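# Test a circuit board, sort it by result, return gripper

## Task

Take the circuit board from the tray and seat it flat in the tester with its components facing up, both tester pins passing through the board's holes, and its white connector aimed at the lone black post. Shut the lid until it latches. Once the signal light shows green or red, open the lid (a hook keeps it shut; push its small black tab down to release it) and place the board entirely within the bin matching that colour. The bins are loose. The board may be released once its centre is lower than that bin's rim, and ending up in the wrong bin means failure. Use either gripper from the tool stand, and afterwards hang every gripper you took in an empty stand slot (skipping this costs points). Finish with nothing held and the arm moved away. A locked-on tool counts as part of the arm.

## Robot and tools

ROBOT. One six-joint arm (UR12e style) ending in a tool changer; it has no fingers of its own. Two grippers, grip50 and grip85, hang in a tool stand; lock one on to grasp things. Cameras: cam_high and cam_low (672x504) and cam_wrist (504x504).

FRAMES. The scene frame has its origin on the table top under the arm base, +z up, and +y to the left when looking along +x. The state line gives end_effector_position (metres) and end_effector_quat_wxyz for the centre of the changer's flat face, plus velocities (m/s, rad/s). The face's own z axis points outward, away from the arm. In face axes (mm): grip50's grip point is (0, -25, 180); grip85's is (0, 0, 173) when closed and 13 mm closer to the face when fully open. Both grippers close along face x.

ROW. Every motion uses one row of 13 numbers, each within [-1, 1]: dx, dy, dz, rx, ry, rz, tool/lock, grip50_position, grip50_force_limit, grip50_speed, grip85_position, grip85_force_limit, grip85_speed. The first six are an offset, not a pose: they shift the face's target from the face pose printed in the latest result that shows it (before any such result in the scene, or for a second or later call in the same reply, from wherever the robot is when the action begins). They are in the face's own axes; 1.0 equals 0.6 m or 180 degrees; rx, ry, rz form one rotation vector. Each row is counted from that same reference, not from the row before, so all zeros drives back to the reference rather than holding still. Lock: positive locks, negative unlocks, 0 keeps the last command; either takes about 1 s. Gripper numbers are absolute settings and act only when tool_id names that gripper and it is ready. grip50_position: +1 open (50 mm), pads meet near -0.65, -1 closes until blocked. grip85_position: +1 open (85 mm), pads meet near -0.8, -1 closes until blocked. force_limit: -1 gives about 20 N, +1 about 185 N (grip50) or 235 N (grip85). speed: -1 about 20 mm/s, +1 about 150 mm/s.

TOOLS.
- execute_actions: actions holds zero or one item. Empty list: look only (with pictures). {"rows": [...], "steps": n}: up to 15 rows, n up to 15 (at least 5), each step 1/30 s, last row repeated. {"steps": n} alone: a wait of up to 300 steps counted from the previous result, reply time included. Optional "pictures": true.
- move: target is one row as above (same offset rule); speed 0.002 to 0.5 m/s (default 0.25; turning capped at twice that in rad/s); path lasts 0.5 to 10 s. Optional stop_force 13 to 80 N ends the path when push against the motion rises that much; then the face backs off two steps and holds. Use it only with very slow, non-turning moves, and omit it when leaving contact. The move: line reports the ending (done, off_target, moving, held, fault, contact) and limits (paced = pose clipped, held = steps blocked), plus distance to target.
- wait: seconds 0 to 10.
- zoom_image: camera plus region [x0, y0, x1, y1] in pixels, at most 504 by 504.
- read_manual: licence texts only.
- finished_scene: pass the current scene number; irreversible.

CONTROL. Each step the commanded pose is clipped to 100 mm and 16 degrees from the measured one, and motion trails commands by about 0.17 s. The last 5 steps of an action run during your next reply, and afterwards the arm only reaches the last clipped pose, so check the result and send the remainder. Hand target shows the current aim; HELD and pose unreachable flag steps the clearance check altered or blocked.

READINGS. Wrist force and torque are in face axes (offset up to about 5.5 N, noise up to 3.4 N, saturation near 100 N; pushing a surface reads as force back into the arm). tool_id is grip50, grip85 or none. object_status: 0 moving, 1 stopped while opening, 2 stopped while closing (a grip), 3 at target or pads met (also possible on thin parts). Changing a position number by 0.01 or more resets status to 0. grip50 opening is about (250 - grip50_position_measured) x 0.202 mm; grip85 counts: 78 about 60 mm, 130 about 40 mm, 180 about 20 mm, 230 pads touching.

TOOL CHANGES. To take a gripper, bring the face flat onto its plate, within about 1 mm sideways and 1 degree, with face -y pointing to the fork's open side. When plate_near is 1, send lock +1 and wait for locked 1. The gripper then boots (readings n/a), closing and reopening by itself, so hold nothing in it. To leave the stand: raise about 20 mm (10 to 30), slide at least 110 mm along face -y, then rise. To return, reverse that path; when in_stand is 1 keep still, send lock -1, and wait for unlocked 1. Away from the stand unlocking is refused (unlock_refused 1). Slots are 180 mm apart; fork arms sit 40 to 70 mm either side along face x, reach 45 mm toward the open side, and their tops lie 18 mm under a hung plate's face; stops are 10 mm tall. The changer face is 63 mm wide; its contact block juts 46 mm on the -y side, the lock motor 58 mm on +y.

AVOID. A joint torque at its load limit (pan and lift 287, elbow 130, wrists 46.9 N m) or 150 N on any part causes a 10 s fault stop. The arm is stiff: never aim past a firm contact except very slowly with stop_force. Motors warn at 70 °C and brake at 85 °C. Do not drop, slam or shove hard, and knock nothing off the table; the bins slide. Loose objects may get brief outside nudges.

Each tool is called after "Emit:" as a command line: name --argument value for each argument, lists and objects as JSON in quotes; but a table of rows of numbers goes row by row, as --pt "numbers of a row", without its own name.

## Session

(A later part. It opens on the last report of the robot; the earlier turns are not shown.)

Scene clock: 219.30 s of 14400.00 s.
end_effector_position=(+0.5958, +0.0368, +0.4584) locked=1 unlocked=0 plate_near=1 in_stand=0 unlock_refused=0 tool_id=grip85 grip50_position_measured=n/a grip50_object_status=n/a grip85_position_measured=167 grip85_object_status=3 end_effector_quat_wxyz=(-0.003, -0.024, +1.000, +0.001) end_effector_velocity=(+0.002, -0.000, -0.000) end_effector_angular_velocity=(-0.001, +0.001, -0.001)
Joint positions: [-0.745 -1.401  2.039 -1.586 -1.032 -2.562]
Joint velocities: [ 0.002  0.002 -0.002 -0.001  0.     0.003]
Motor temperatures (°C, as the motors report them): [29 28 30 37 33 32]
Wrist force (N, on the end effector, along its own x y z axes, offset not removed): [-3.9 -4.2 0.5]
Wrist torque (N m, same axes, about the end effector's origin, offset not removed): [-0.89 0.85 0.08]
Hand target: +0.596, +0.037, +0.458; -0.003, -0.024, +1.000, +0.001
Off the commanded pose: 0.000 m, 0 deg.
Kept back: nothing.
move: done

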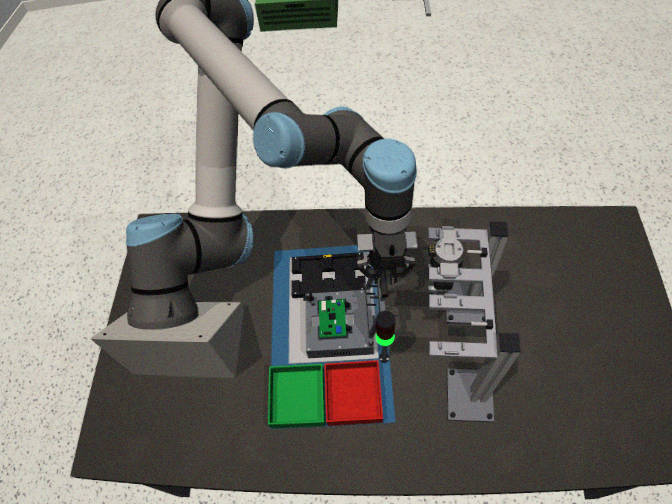

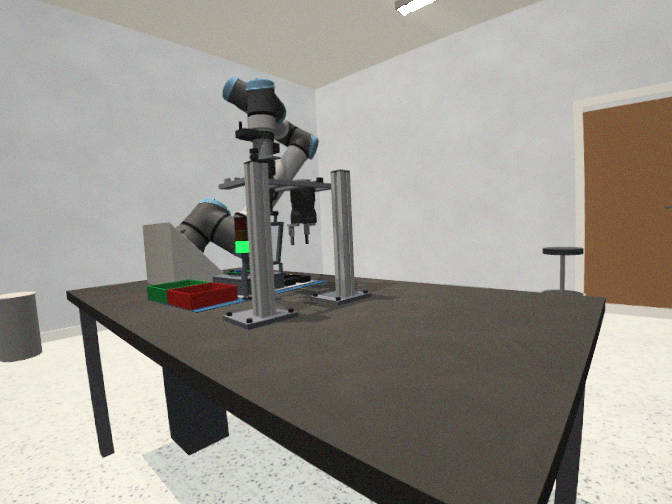

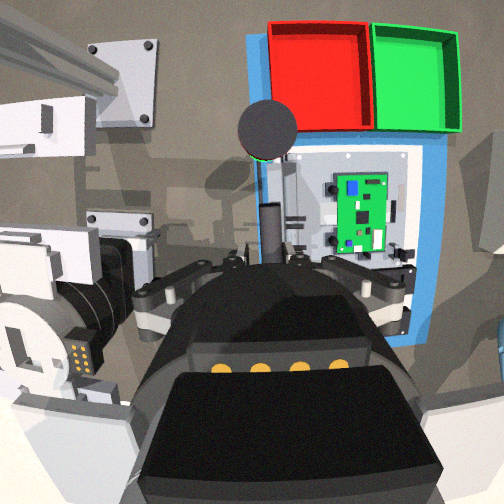

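Emit:
move --target '[0,0,-0.09,0,-0.0019,0,0,0,0,0,-0.3,-0.9,-0.5]' --speed 0.08

Emit:
move --target '[0.2385,0,0,0,0,0,0,0,0,0,0.75,-0.6,0]' --speed 0.15

Emit:
move --target '[0,0,0.39,0,0,0,0,0,0,0,0.75,-0.6,0]' --speed 0.12

Scene clock: 220.67 s of 14400.00 s.
end_effector_position=(+0.5961, +0.0367, +0.5122) locked=1 unlocked=0 plate_near=1 in_stand=0 unlock_refused=0 tool_id=grip85 grip50_position_measured=n/a grip50_object_status=n/a grip85_position_measured=167 grip85_object_status=3 end_effector_quat_wxyz=(-0.000, -0.024, +1.000, +0.001) end_effector_velocity=(+0.000, +0.000, +0.002) end_effector_angular_velocity=(+0.001, -0.001, -0.001)
Joint positions: [-0.786 -1.41   1.967 -1.489 -1.052 -2.599]
Joint velocities: [-0.002 -0.    -0.003  0.004  0.    -0.001]
Motor temperatures (°C, as the motors report them): [29 28 30 37 33 32]
Wrist force (N, on the end effector, along its own x y z axes, offset not removed): [4.0 -6.3 3.8]
Wrist torque (N m, same axes, about the end effector's origin, offset not removed): [-0.42 -0.19 0.30]
Hand target: +0.596, +0.037, +0.512; -0.000, -0.024, +1.000, +0.001
Off the commanded pose: 0.000 m, 0 deg.
Kept back: nothing.
move: done

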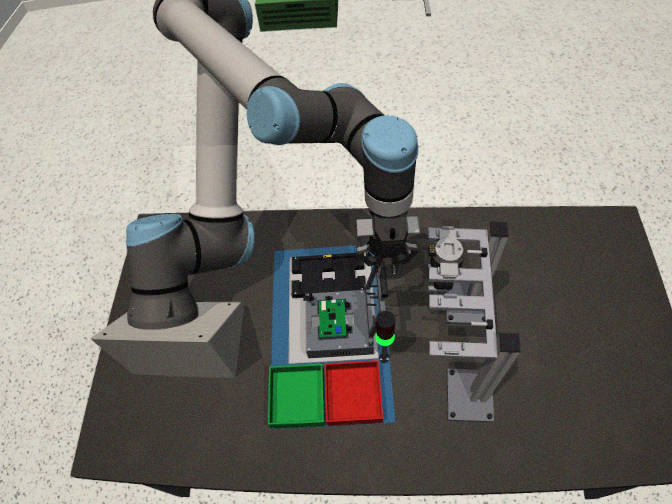

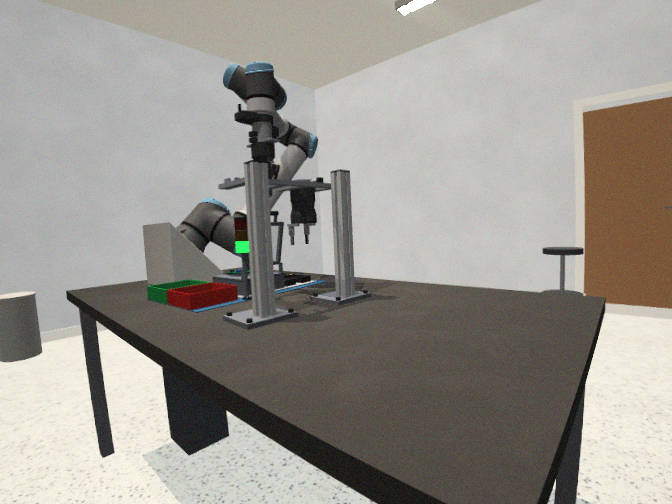

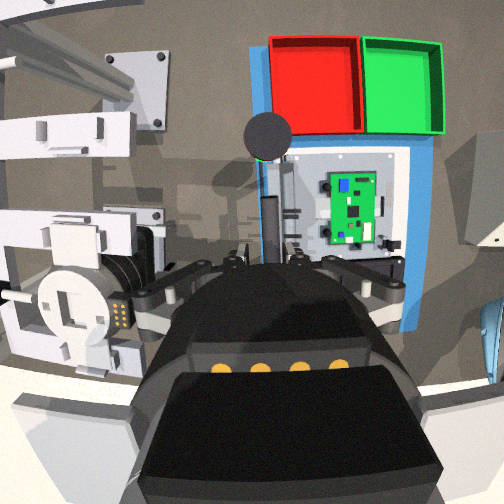

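Scene clock: 222.13 s of 14400.00 s.
end_effector_position=(+0.4534, +0.0299, +0.5122) locked=1 unlocked=0 plate_near=1 in_stand=0 unlock_refused=0 tool_id=grip85 grip50_position_measured=n/a grip50_object_status=n/a grip85_position_measured=35 grip85_object_status=3 end_effector_quat_wxyz=(-0.000, -0.024, +1.000, +0.001) end_effector_velocity=(-0.002, +0.000, +0.000) end_effector_angular_velocity=(+0.001, -0.001, -0.001)
Joint positions: [-0.971 -1.588  2.157 -1.43  -1.168 -2.761]
Joint velocities: [-0.003 -0.003  0.002  0.003 -0.    -0.002]
Motor temperatures (°C, as the motors report them): [29 28 30 37 33 32]
Wrist force (N, on the end effector, along its own x y z axes, offset not removed): [-0.8 -3.2 2.5]
Wrist torque (N m, same axes, about the end effector's origin, offset not removed): [-0.27 0.23 0.06]
Hand target: +0.453, +0.030, +0.512; -0.000, -0.024, +1.000, +0.001
Off the commanded pose: 0.000 m, 0 deg.
Kept back: nothing.
move: done

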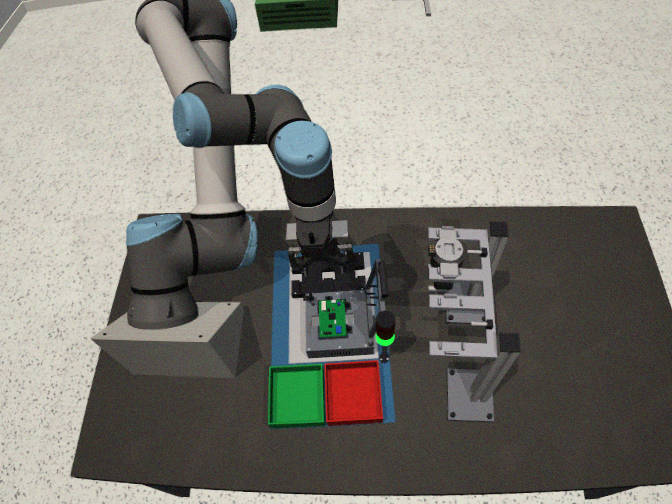

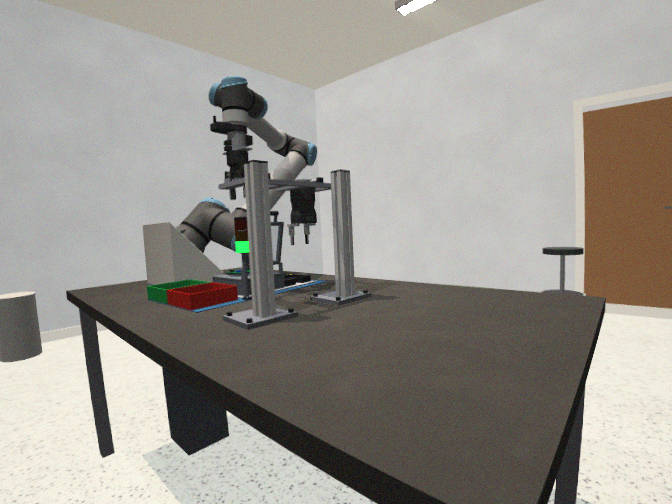

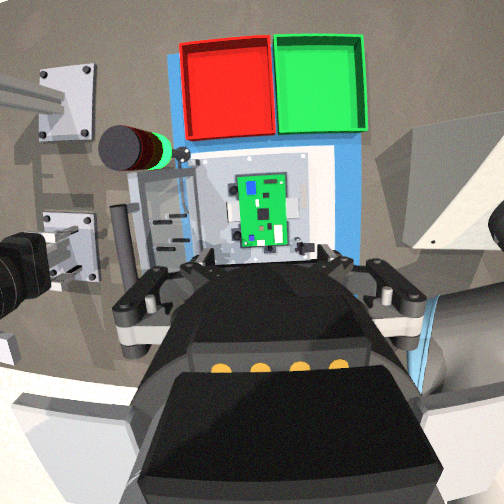

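Scene clock: 224.57 s of 14400.00 s.
end_effector_position=(+0.4532, +0.0306, +0.2784) locked=1 unlocked=0 plate_near=1 in_stand=0 unlock_refused=0 tool_id=grip85 grip50_position_measured=n/a grip50_object_status=n/a grip85_position_measured=35 grip85_object_status=3 end_effector_quat_wxyz=(-0.000, -0.024, +1.000, +0.001) end_effector_velocity=(+0.000, -0.000, -0.002) end_effector_angular_velocity=(-0.000, -0.000, +0.000)
Joint positions: [-0.765 -1.482  2.468 -1.928 -1.039 -2.58 ]
Joint velocities: [ 0.002  0.002  0.001 -0.005  0.001  0.002]
Motor temperatures (°C, as the motors report them): [29 28 30 37 33 32]
Wrist force (N, on the end effector, along its own x y z axes, offset not removed): [-1.2 -1.1 -1.5]
Wrist torque (N m, same axes, about the end effector's origin, offset not removed): [-0.01 0.26 0.22]
Hand target: +0.453, +0.031, +0.278; -0.000, -0.024, +1.000, +0.001
Off the commanded pose: 0.000 m, 0 deg.
Kept back: nothing.
move: done

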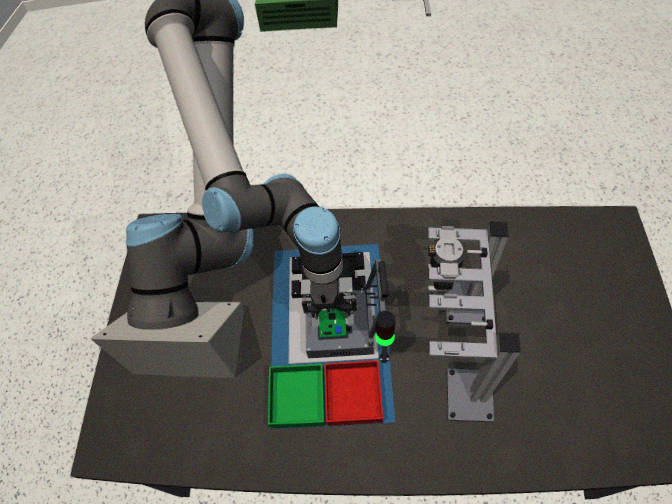

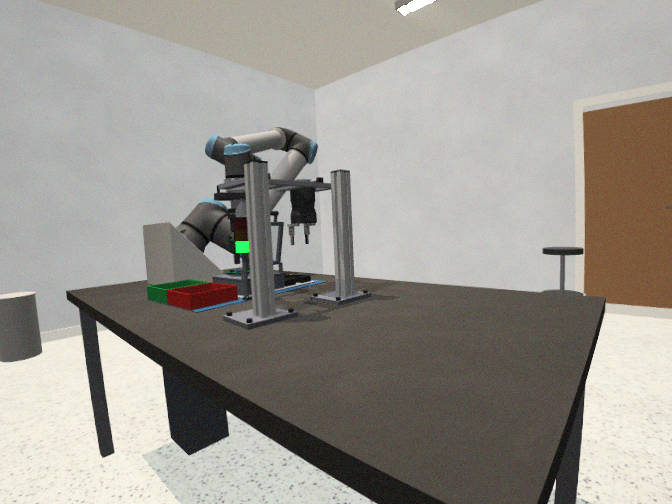

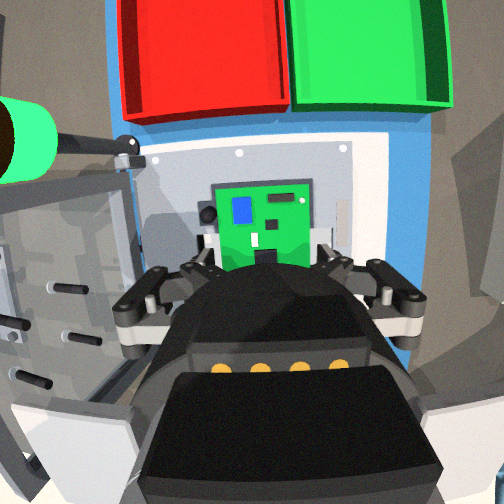

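Emit:
move --target '[0,0,0.047,0,0,0,0,0,0,0,0.75,-0.6,-0.5]' --speed 0.008 --stop_force 13

Emit:
move --target '[0,0,0,0,0,0,0,0,0,0,-1,-0.6,-0.5]'

Emit:
move --target '[0,0,-0.04,0,0,0,0,0,0,0,-1,-0.6,-0.5]' --speed 0.015

Emit:
move --target '[0,0,-0.15,0,0,0,0,0,0,0,-1,-0.6,-0.5]' --speed 0.1

Emit:
move --target '[0.15,-0.316,0,0,0,0,0,0,0,0,-1,-0.6,-0.5]' --speed 0.12

Scene clock: 228.63 s of 14400.00 s.
end_effector_position=(+0.4532, +0.0307, +0.2503) locked=1 unlocked=0 plate_near=1 in_stand=0 unlock_refused=0 tool_id=grip85 grip50_position_measured=n/a grip50_object_status=n/a grip85_position_measured=35 grip85_object_status=3 end_effector_quat_wxyz=(-0.000, -0.024, +1.000, +0.001) end_effector_velocity=(-0.000, -0.000, -0.001) end_effector_angular_velocity=(-0.000, +0.000, +0.000)
Joint positions: [-0.734 -1.448  2.496 -2.005 -1.021 -2.55 ]
Joint velocities: [ 0.001  0.002  0.001 -0.004  0.001  0.001]
Motor temperatures (°C, as the motors report them): [29 28 30 37 33 32]
Wrist force (N, on the end effector, along its own x y z axes, offset not removed): [-0.6 -2.2 5.0]
Wrist torque (N m, same axes, about the end effector's origin, offset not removed): [-0.16 0.03 -0.03]
Hand target: +0.453, +0.031, +0.250; -0.000, -0.024, +1.000, +0.001
Off the commanded pose: 0.000 m, 0 deg.
Kept back: nothing.
move: done

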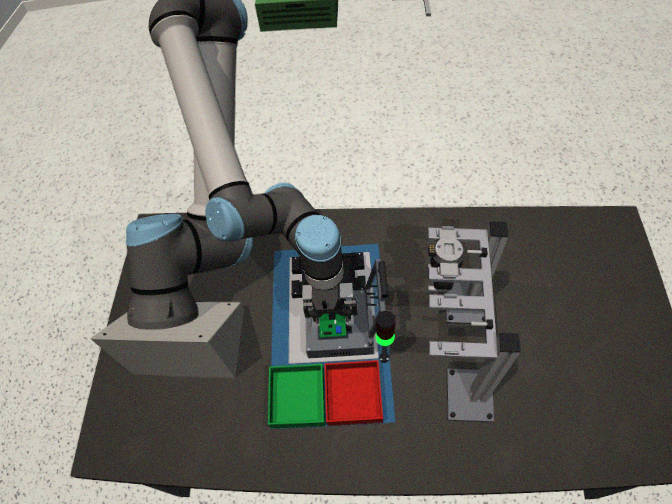

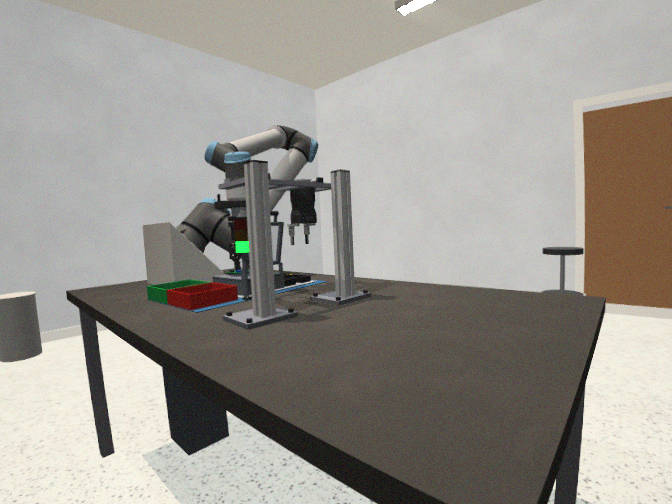

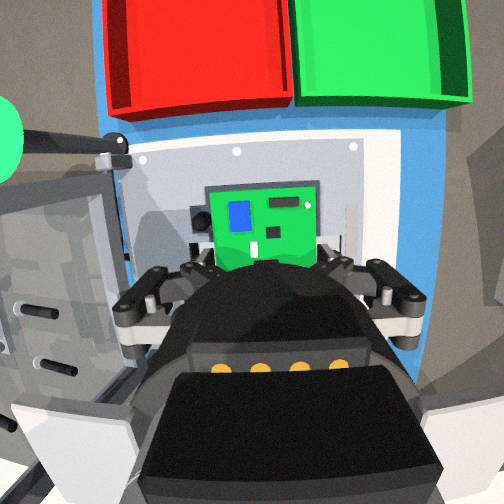

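Scene clock: 229.13 s of 14400.00 s.
end_effector_position=(+0.4532, +0.0307, +0.2503) locked=1 unlocked=0 plate_near=1 in_stand=0 unlock_refused=0 tool_id=grip85 grip50_position_measured=n/a grip50_object_status=n/a grip85_position_measured=48 grip85_object_status=2 end_effector_quat_wxyz=(-0.000, -0.024, +1.000, +0.001) end_effector_velocity=(-0.000, -0.000, +0.000) end_effector_angular_velocity=(-0.001, +0.001, +0.001)
Joint positions: [-0.734 -1.448  2.496 -2.006 -1.021 -2.55 ]
Joint velocities: [ 0.    -0.    -0.     0.    -0.002 -0.001]
Motor temperatures (°C, as the motors report them): [29 28 30 37 33 32]
Wrist force (N, on the end effector, along its own x y z axes, offset not removed): [6.4 2.1 -20.6]
Wrist torque (N m, same axes, about the end effector's origin, offset not removed): [-0.78 1.32 0.05]
Hand target: +0.453, +0.031, +0.250; -0.000, -0.024, +1.000, +0.001
Off the commanded pose: 0.000 m, 0 deg.
Kept back: nothing.
move: done

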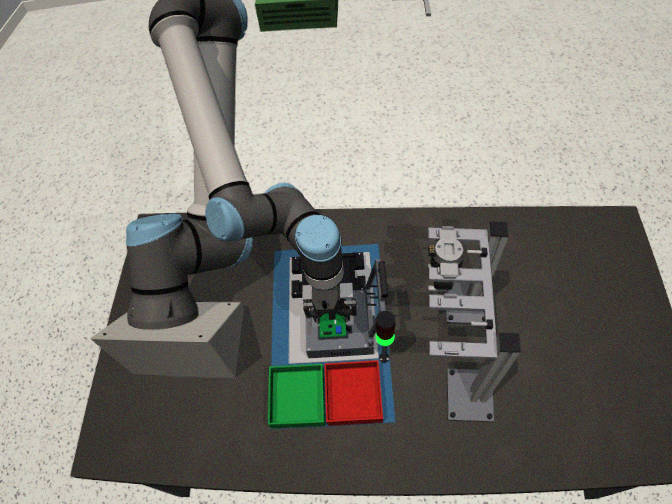

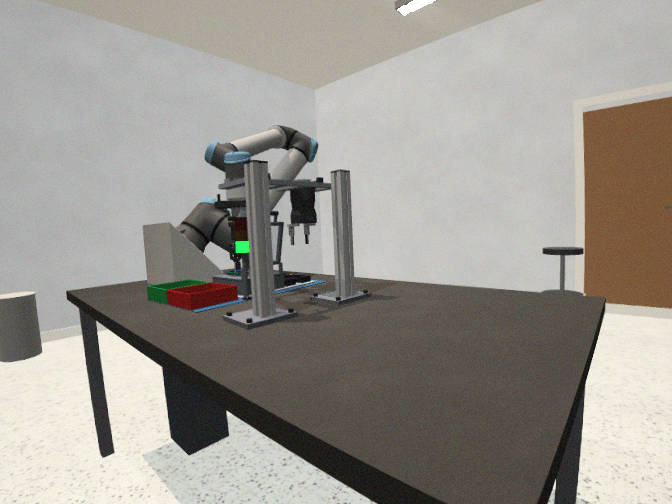

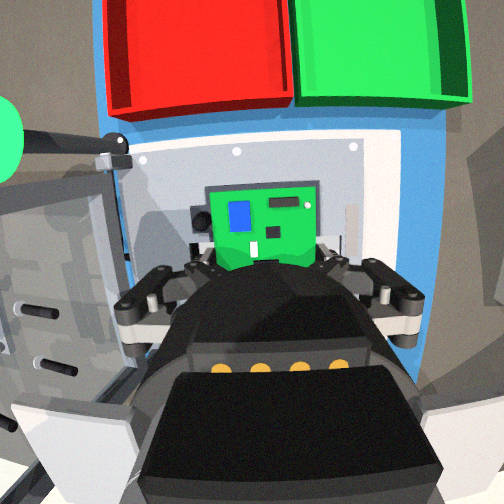

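Scene clock: 231.00 s of 14400.00 s.
end_effector_position=(+0.4532, +0.0307, +0.2741) locked=1 unlocked=0 plate_near=1 in_stand=0 unlock_refused=0 tool_id=grip85 grip50_position_measured=n/a grip50_object_status=n/a grip85_position_measured=49 grip85_object_status=2 end_effector_quat_wxyz=(-0.000, -0.024, +1.000, +0.001) end_effector_velocity=(-0.000, +0.000, +0.002) end_effector_angular_velocity=(+0.000, -0.000, +0.001)
Joint positions: [-0.761 -1.477  2.472 -1.939 -1.037 -2.575]
Joint velocities: [-0.002 -0.002 -0.001  0.004 -0.001 -0.003]
Motor temperatures (°C, as the motors report them): [29 28 30 37 33 32]
Wrist force (N, on the end effector, along its own x y z axes, offset not removed): [1.9 -3.3 0.8]
Wrist torque (N m, same axes, about the end effector's origin, offset not removed): [-0.29 0.05 0.17]
Hand target: +0.453, +0.031, +0.274; -0.000, -0.024, +1.000, +0.001
Off the commanded pose: 0.000 m, 0 deg.
Kept back: nothing.
move: done

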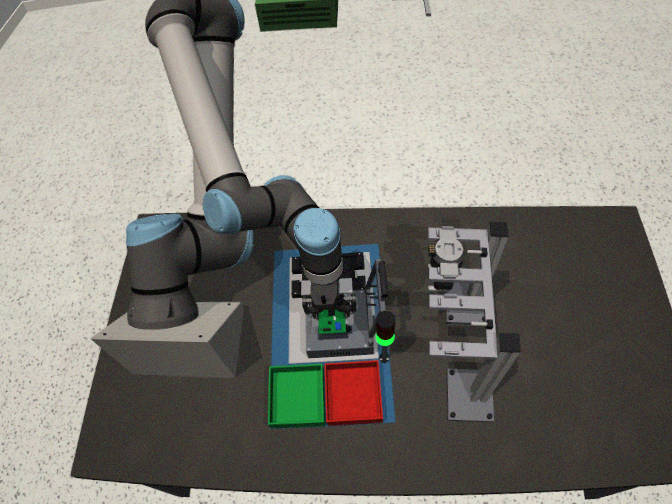

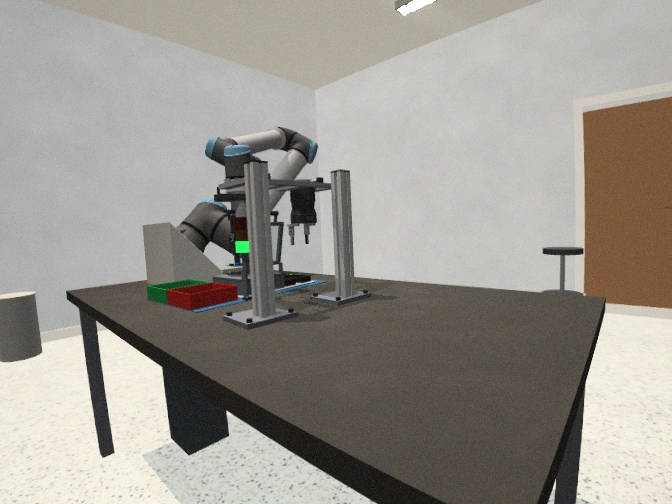

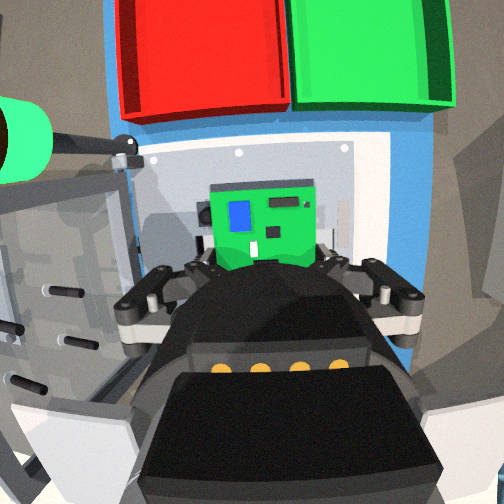

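Scene clock: 232.37 s of 14400.00 s.
end_effector_position=(+0.4533, +0.0304, +0.3639) locked=1 unlocked=0 plate_near=1 in_stand=0 unlock_refused=0 tool_id=grip85 grip50_position_measured=n/a grip50_object_status=n/a grip85_position_measured=49 grip85_object_status=2 end_effector_quat_wxyz=(-0.000, -0.024, +1.000, +0.001) end_effector_velocity=(+0.000, +0.000, +0.002) end_effector_angular_velocity=(+0.000, +0.000, +0.001)
Joint positions: [-0.851 -1.554  2.368 -1.718 -1.091 -2.658]
Joint velocities: [-0.001 -0.001 -0.002  0.004 -0.001 -0.002]
Motor temperatures (°C, as the motors report them): [29 28 30 37 33 32]
Wrist force (N, on the end effector, along its own x y z axes, offset not removed): [-2.5 0.8 0.7]
Wrist torque (N m, same axes, about the end effector's origin, offset not removed): [0.00 0.24 0.18]
Hand target: +0.453, +0.030, +0.364; -0.000, -0.024, +1.000, +0.001
Off the commanded pose: 0.000 m, 0 deg.
Kept back: nothing.
move: done

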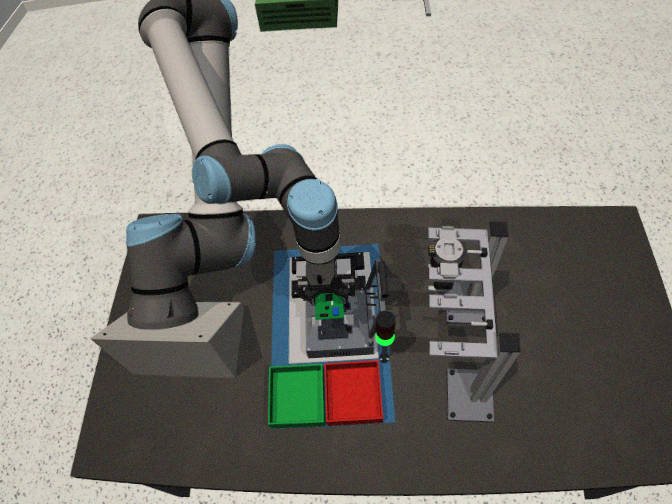

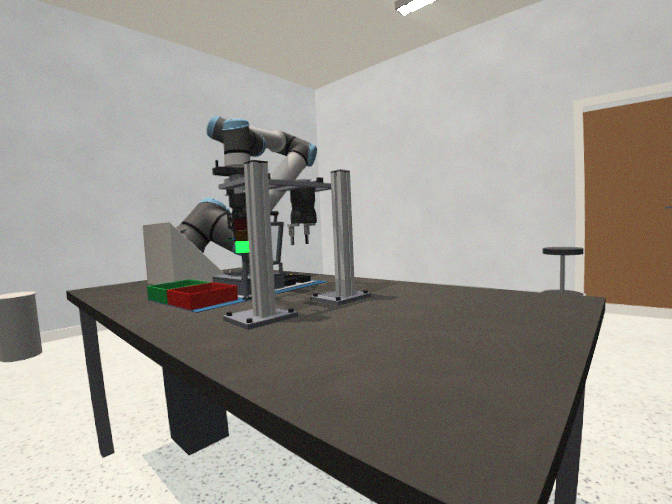

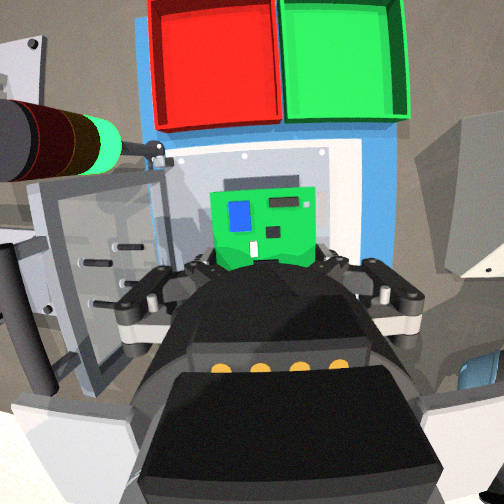

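Scene clock: 234.60 s of 14400.00 s.
end_effector_position=(+0.3726, -0.1630, +0.3634) locked=1 unlocked=0 plate_near=1 in_stand=0 unlock_refused=0 tool_id=grip85 grip50_position_measured=n/a grip50_object_status=n/a grip85_position_measured=49 grip85_object_status=2 end_effector_quat_wxyz=(-0.000, -0.024, +1.000, +0.001) end_effector_velocity=(-0.001, -0.001, -0.000) end_effector_angular_velocity=(+0.000, +0.000, +0.001)
Joint positions: [-1.128 -1.258  2.387 -1.946 -1.272 -2.884]
Joint velocities: [-0.002  0.003 -0.    -0.002 -0.001 -0.002]
Motor temperatures (°C, as the motors report them): [29 28 30 37 33 32]
Wrist force (N, on the end effector, along its own x y z axes, offset not removed): [1.5 -0.9 -0.5]
Wrist torque (N m, same axes, about the end effector's origin, offset not removed): [-0.04 -0.07 0.11]
Hand target: +0.373, -0.163, +0.363; -0.000, -0.024, +1.000, +0.001
Off the commanded pose: 0.000 m, 0 deg.
Kept back: nothing.
move: done

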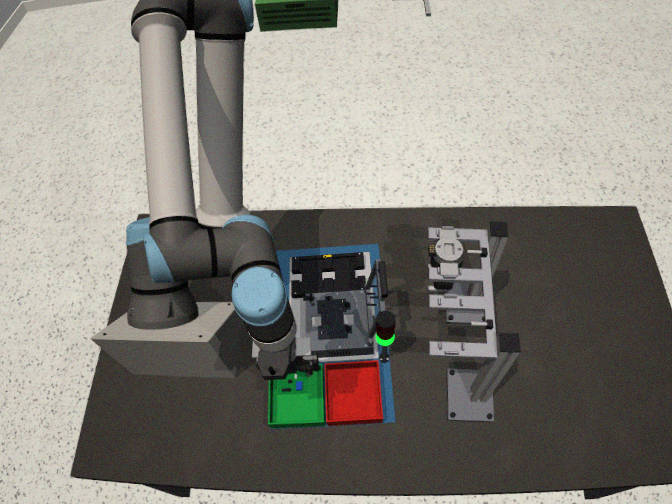

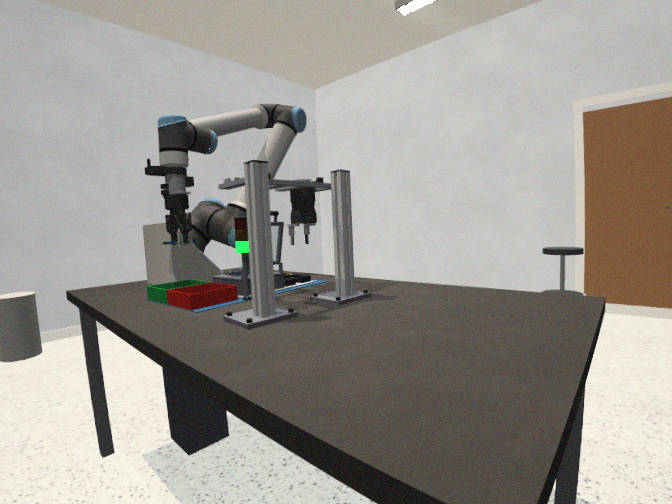

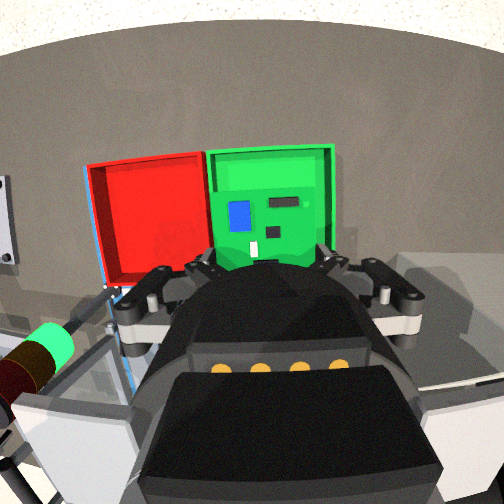

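Shift a bit +x and descend to just above rim to check.

Emit:
move --target '[0.012,-0.01,0.17,0,0,0,0,0,0,0,-1,-0.6,-0.5]' --speed 0.08

Scene clock: 236.57 s of 14400.00 s.
end_effector_position=(+0.3657, -0.1689, +0.2616) locked=1 unlocked=0 plate_near=1 in_stand=0 unlock_refused=0 tool_id=grip85 grip50_position_measured=n/a grip50_object_status=n/a grip85_position_measured=49 grip85_object_status=2 end_effector_quat_wxyz=(-0.000, -0.024, +1.000, +0.001) end_effector_velocity=(-0.000, -0.000, -0.002) end_effector_angular_velocity=(-0.000, +0.001, -0.000)
Joint positions: [-1.08  -1.119  2.5   -2.21  -1.24  -2.848]
Joint velocities: [ 0.001  0.003  0.001 -0.005 -0.     0.001]
Motor temperatures (°C, as the motors report them): [29 28 30 37 33 32]
Wrist force (N, on the end effector, along its own x y z axes, offset not removed): [-0.7 0.1 2.7]
Wrist torque (N m, same axes, about the end effector's origin, offset not removed): [-0.05 0.01 0.13]
Hand target: +0.366, -0.169, +0.261; -0.000, -0.024, +1.000, +0.001
Off the commanded pose: 0.000 m, 0 deg.
Kept back: nothing.
move: done

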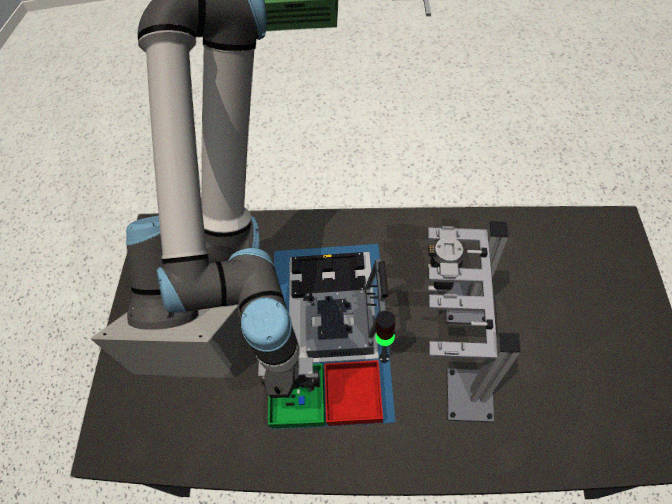

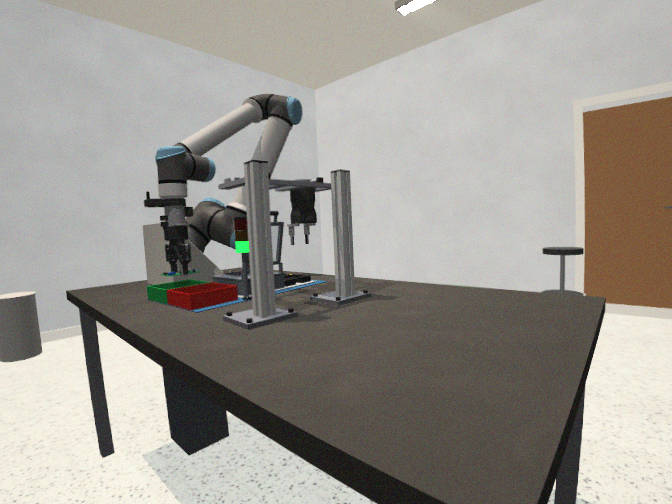

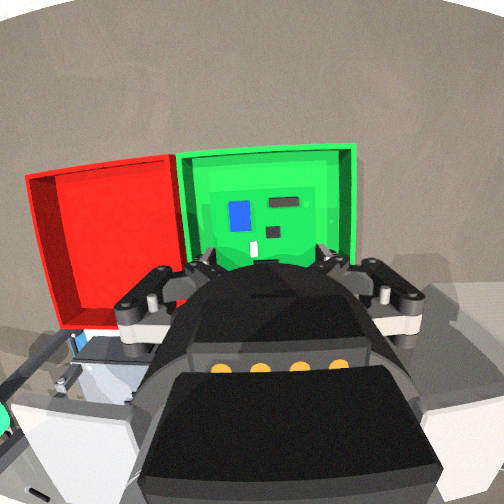

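Emit:
move --target '[0,-0.01,0.089,0,0,0,0,0,0,0,-1,-0.6,-0.5]' --speed 0.02 --stop_force 13

Emit:
move --target '[0,0,0,0,0,0,0,0,0,0,0.75,-0.6,-0.5]'

Emit:
move --target '[0,0,-0.53,0,0,0,0,0,0,0,0.75,-0.6,-0.5]' --speed 0.15

Emit:
move --target '[0,0,0,0,0,0.54,0,0,0,0,0.75,-0.6,-0.5]' --speed 0.3

Scene clock: 239.77 s of 14400.00 s.
end_effector_position=(+0.3659, -0.1747, +0.2083) locked=1 unlocked=0 plate_near=1 in_stand=0 unlock_refused=0 tool_id=grip85 grip50_position_measured=n/a grip50_object_status=n/a grip85_position_measured=49 grip85_object_status=2 end_effector_quat_wxyz=(-0.000, -0.024, +1.000, +0.001) end_effector_velocity=(-0.000, -0.000, -0.002) end_effector_angular_velocity=(-0.000, +0.001, -0.002)
Joint positions: [-1.044 -1.009  2.537 -2.365 -1.216 -2.819]
Joint velocities: [ 0.001  0.004  0.001 -0.005  0.     0.003]
Motor temperatures (°C, as the motors report them): [29 28 30 37 33 32]
Wrist force (N, on the end effector, along its own x y z axes, offset not removed): [-2.6 1.9 2.9]
Wrist torque (N m, same axes, about the end effector's origin, offset not removed): [0.02 0.31 0.13]
Hand target: +0.366, -0.175, +0.208; -0.000, -0.024, +1.000, +0.001
Off the commanded pose: 0.000 m, 0 deg.
Kept back: nothing.
move: done

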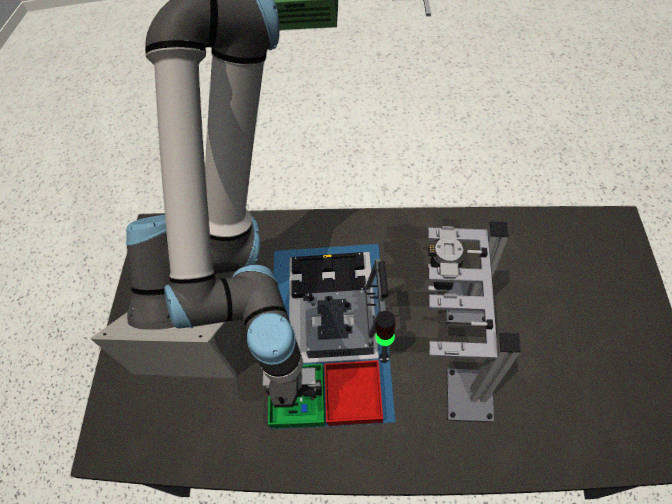

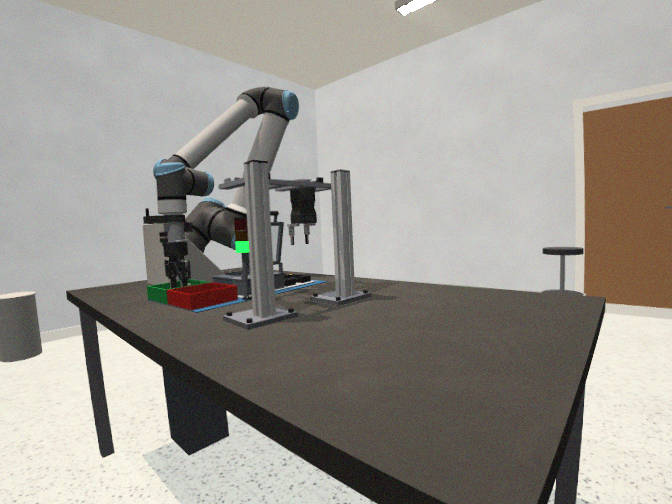

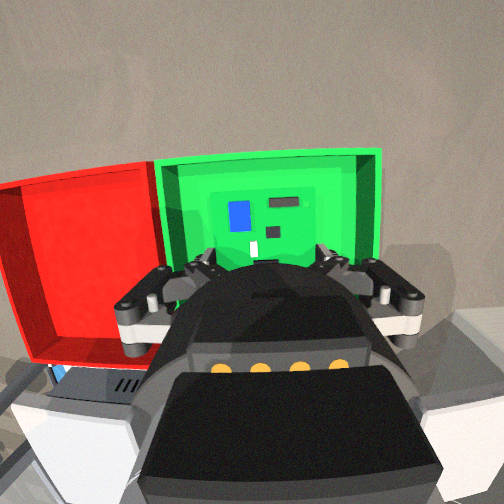

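Scene clock: 240.27 s of 14400.00 s.
end_effector_position=(+0.3659, -0.1746, +0.2083) locked=1 unlocked=0 plate_near=1 in_stand=0 unlock_refused=0 tool_id=grip85 grip50_position_measured=n/a grip50_object_status=n/a grip85_position_measured=35 grip85_object_status=3 end_effector_quat_wxyz=(-0.000, -0.024, +1.000, +0.001) end_effector_velocity=(-0.000, -0.000, +0.000) end_effector_angular_velocity=(-0.000, +0.002, +0.001)
Joint positions: [-1.044 -1.009  2.537 -2.365 -1.215 -2.819]
Joint velocities: [-0.    -0.    -0.     0.001 -0.002 -0.001]
Motor temperatures (°C, as the motors report them): [29 28 30 37 33 32]
Wrist force (N, on the end effector, along its own x y z axes, offset not removed): [-0.8 1.3 -3.8]
Wrist torque (N m, same axes, about the end effector's origin, offset not removed): [0.08 0.15 0.13]
Hand target: +0.366, -0.175, +0.208; -0.000, -0.024, +1.000, +0.001
Off the commanded pose: 0.000 m, 0 deg.
Kept back: nothing.
move: done

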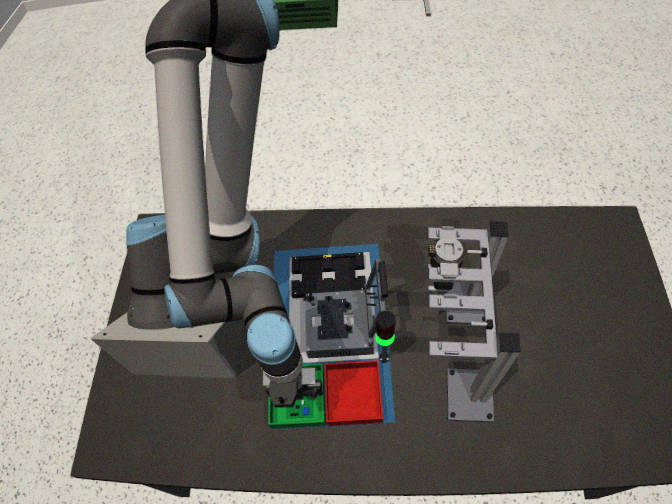

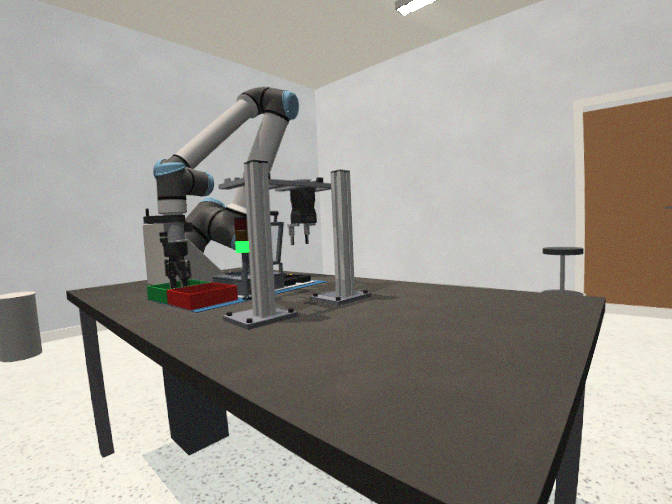

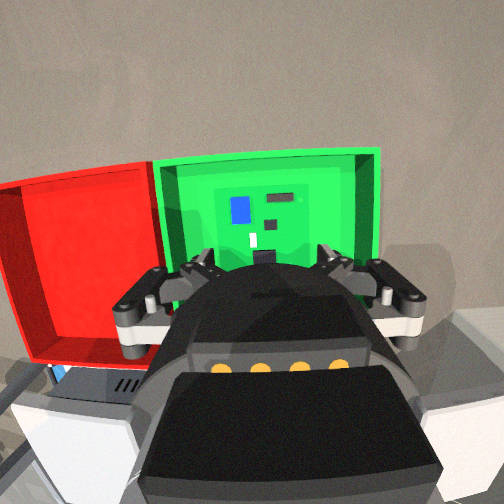

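Scene clock: 242.90 s of 14400.00 s.
end_effector_position=(+0.3660, -0.1759, +0.5260) locked=1 unlocked=0 plate_near=1 in_stand=0 unlock_refused=0 tool_id=grip85 grip50_position_measured=n/a grip50_object_status=n/a grip85_position_measured=35 grip85_object_status=3 end_effector_quat_wxyz=(-0.000, -0.024, +1.000, +0.001) end_effector_velocity=(-0.000, -0.000, +0.001) end_effector_angular_velocity=(+0.001, +0.000, -0.001)
Joint positions: [-1.22  -1.327  2.159 -1.631 -1.336 -2.953]
Joint velocities: [-0.001 -0.    -0.002  0.003 -0.001  0.001]
Motor temperatures (°C, as the motors report them): [29 28 30 37 33 32]
Wrist force (N, on the end effector, along its own x y z axes, offset not removed): [-0.4 2.8 1.4]
Wrist torque (N m, same axes, about the end effector's origin, offset not removed): [0.16 0.03 0.13]
Hand target: +0.366, -0.176, +0.526; -0.000, -0.024, +1.000, +0.001
Off the commanded pose: 0.001 m, 0 deg.
Kept back: nothing.
move: done

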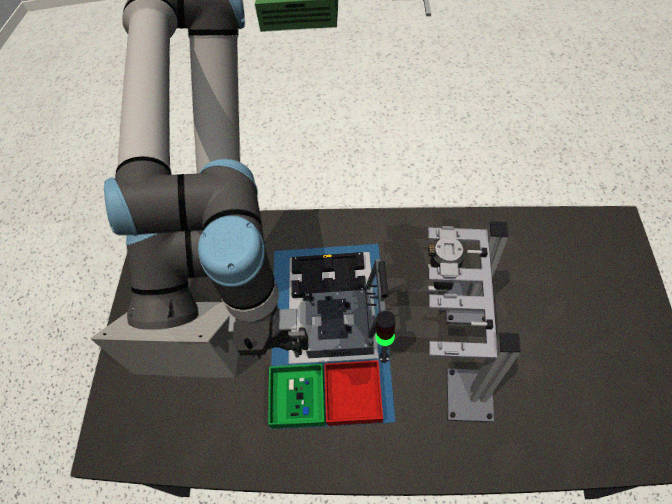

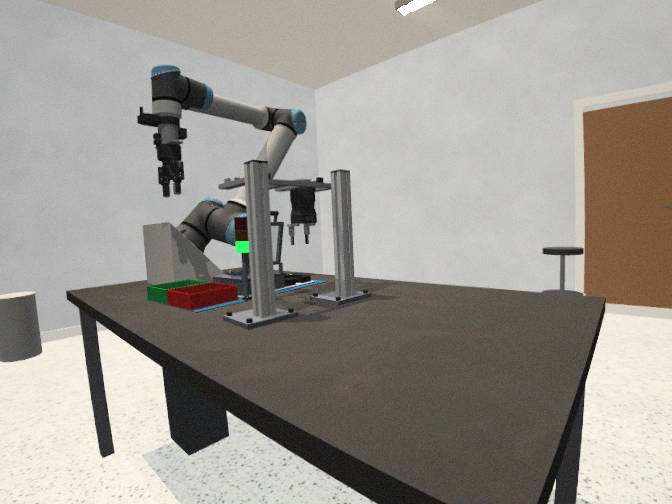

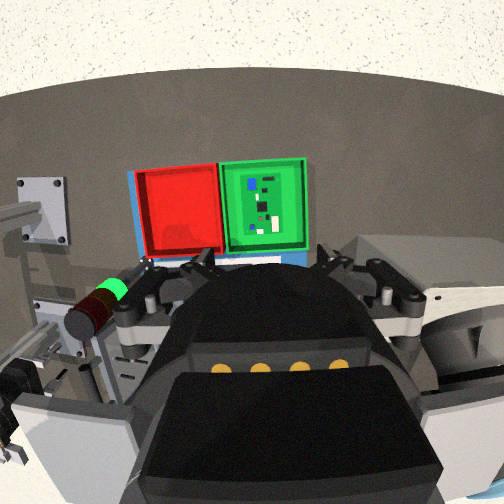

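Scene clock: 246.23 s of 14400.00 s.
end_effector_position=(+0.3661, -0.1760, +0.5261) locked=1 unlocked=0 plate_near=1 in_stand=0 unlock_refused=0 tool_id=grip85 grip50_position_measured=n/a grip50_object_status=n/a grip85_position_measured=35 grip85_object_status=3 end_effector_quat_wxyz=(-0.001, +0.734, +0.679, +0.001) end_effector_velocity=(-0.000, +0.000, -0.000) end_effector_angular_velocity=(-0.001, +0.003, -0.010)
Joint positions: [-1.22  -1.327  2.159 -1.631 -1.335 -1.258]
Joint velocities: [ 0.    -0.001  0.001 -0.001 -0.003  0.011]
Motor temperatures (°C, as the motors report them): [29 28 30 37 33 32]
Wrist force (N, on the end effector, along its own x y z axes, offset not removed): [-3.1 0.2 1.0]
Wrist torque (N m, same axes, about the end effector's origin, offset not removed): [-0.14 0.31 0.17]
Hand target: +0.366, -0.176, +0.526; -0.001, +0.734, +0.679, +0.001
Off the commanded pose: 0.000 m, 0 deg.
Kept back: nothing.
move: done

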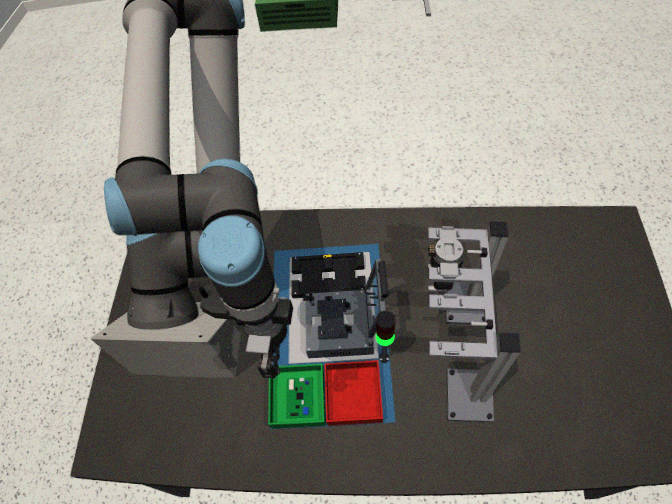

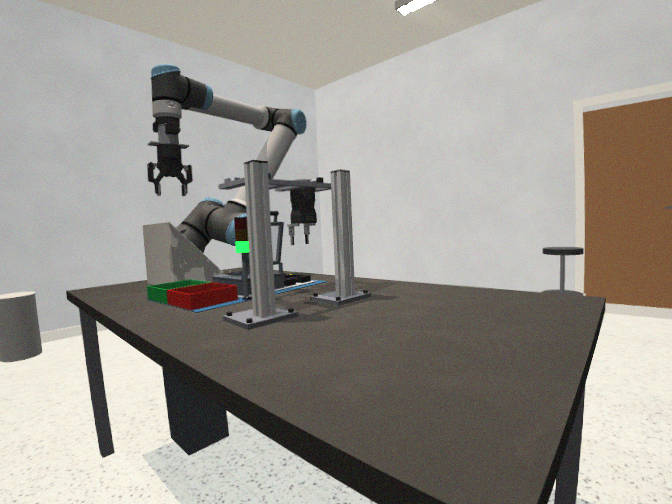

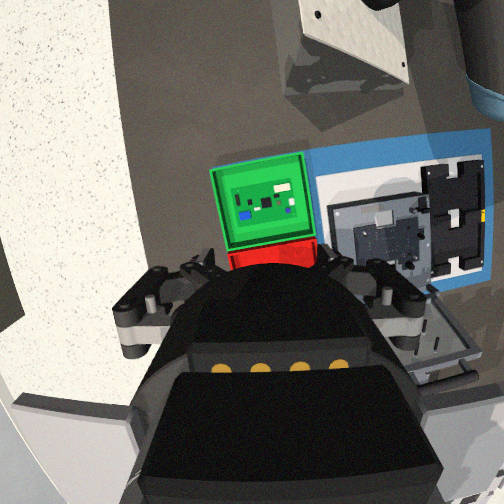

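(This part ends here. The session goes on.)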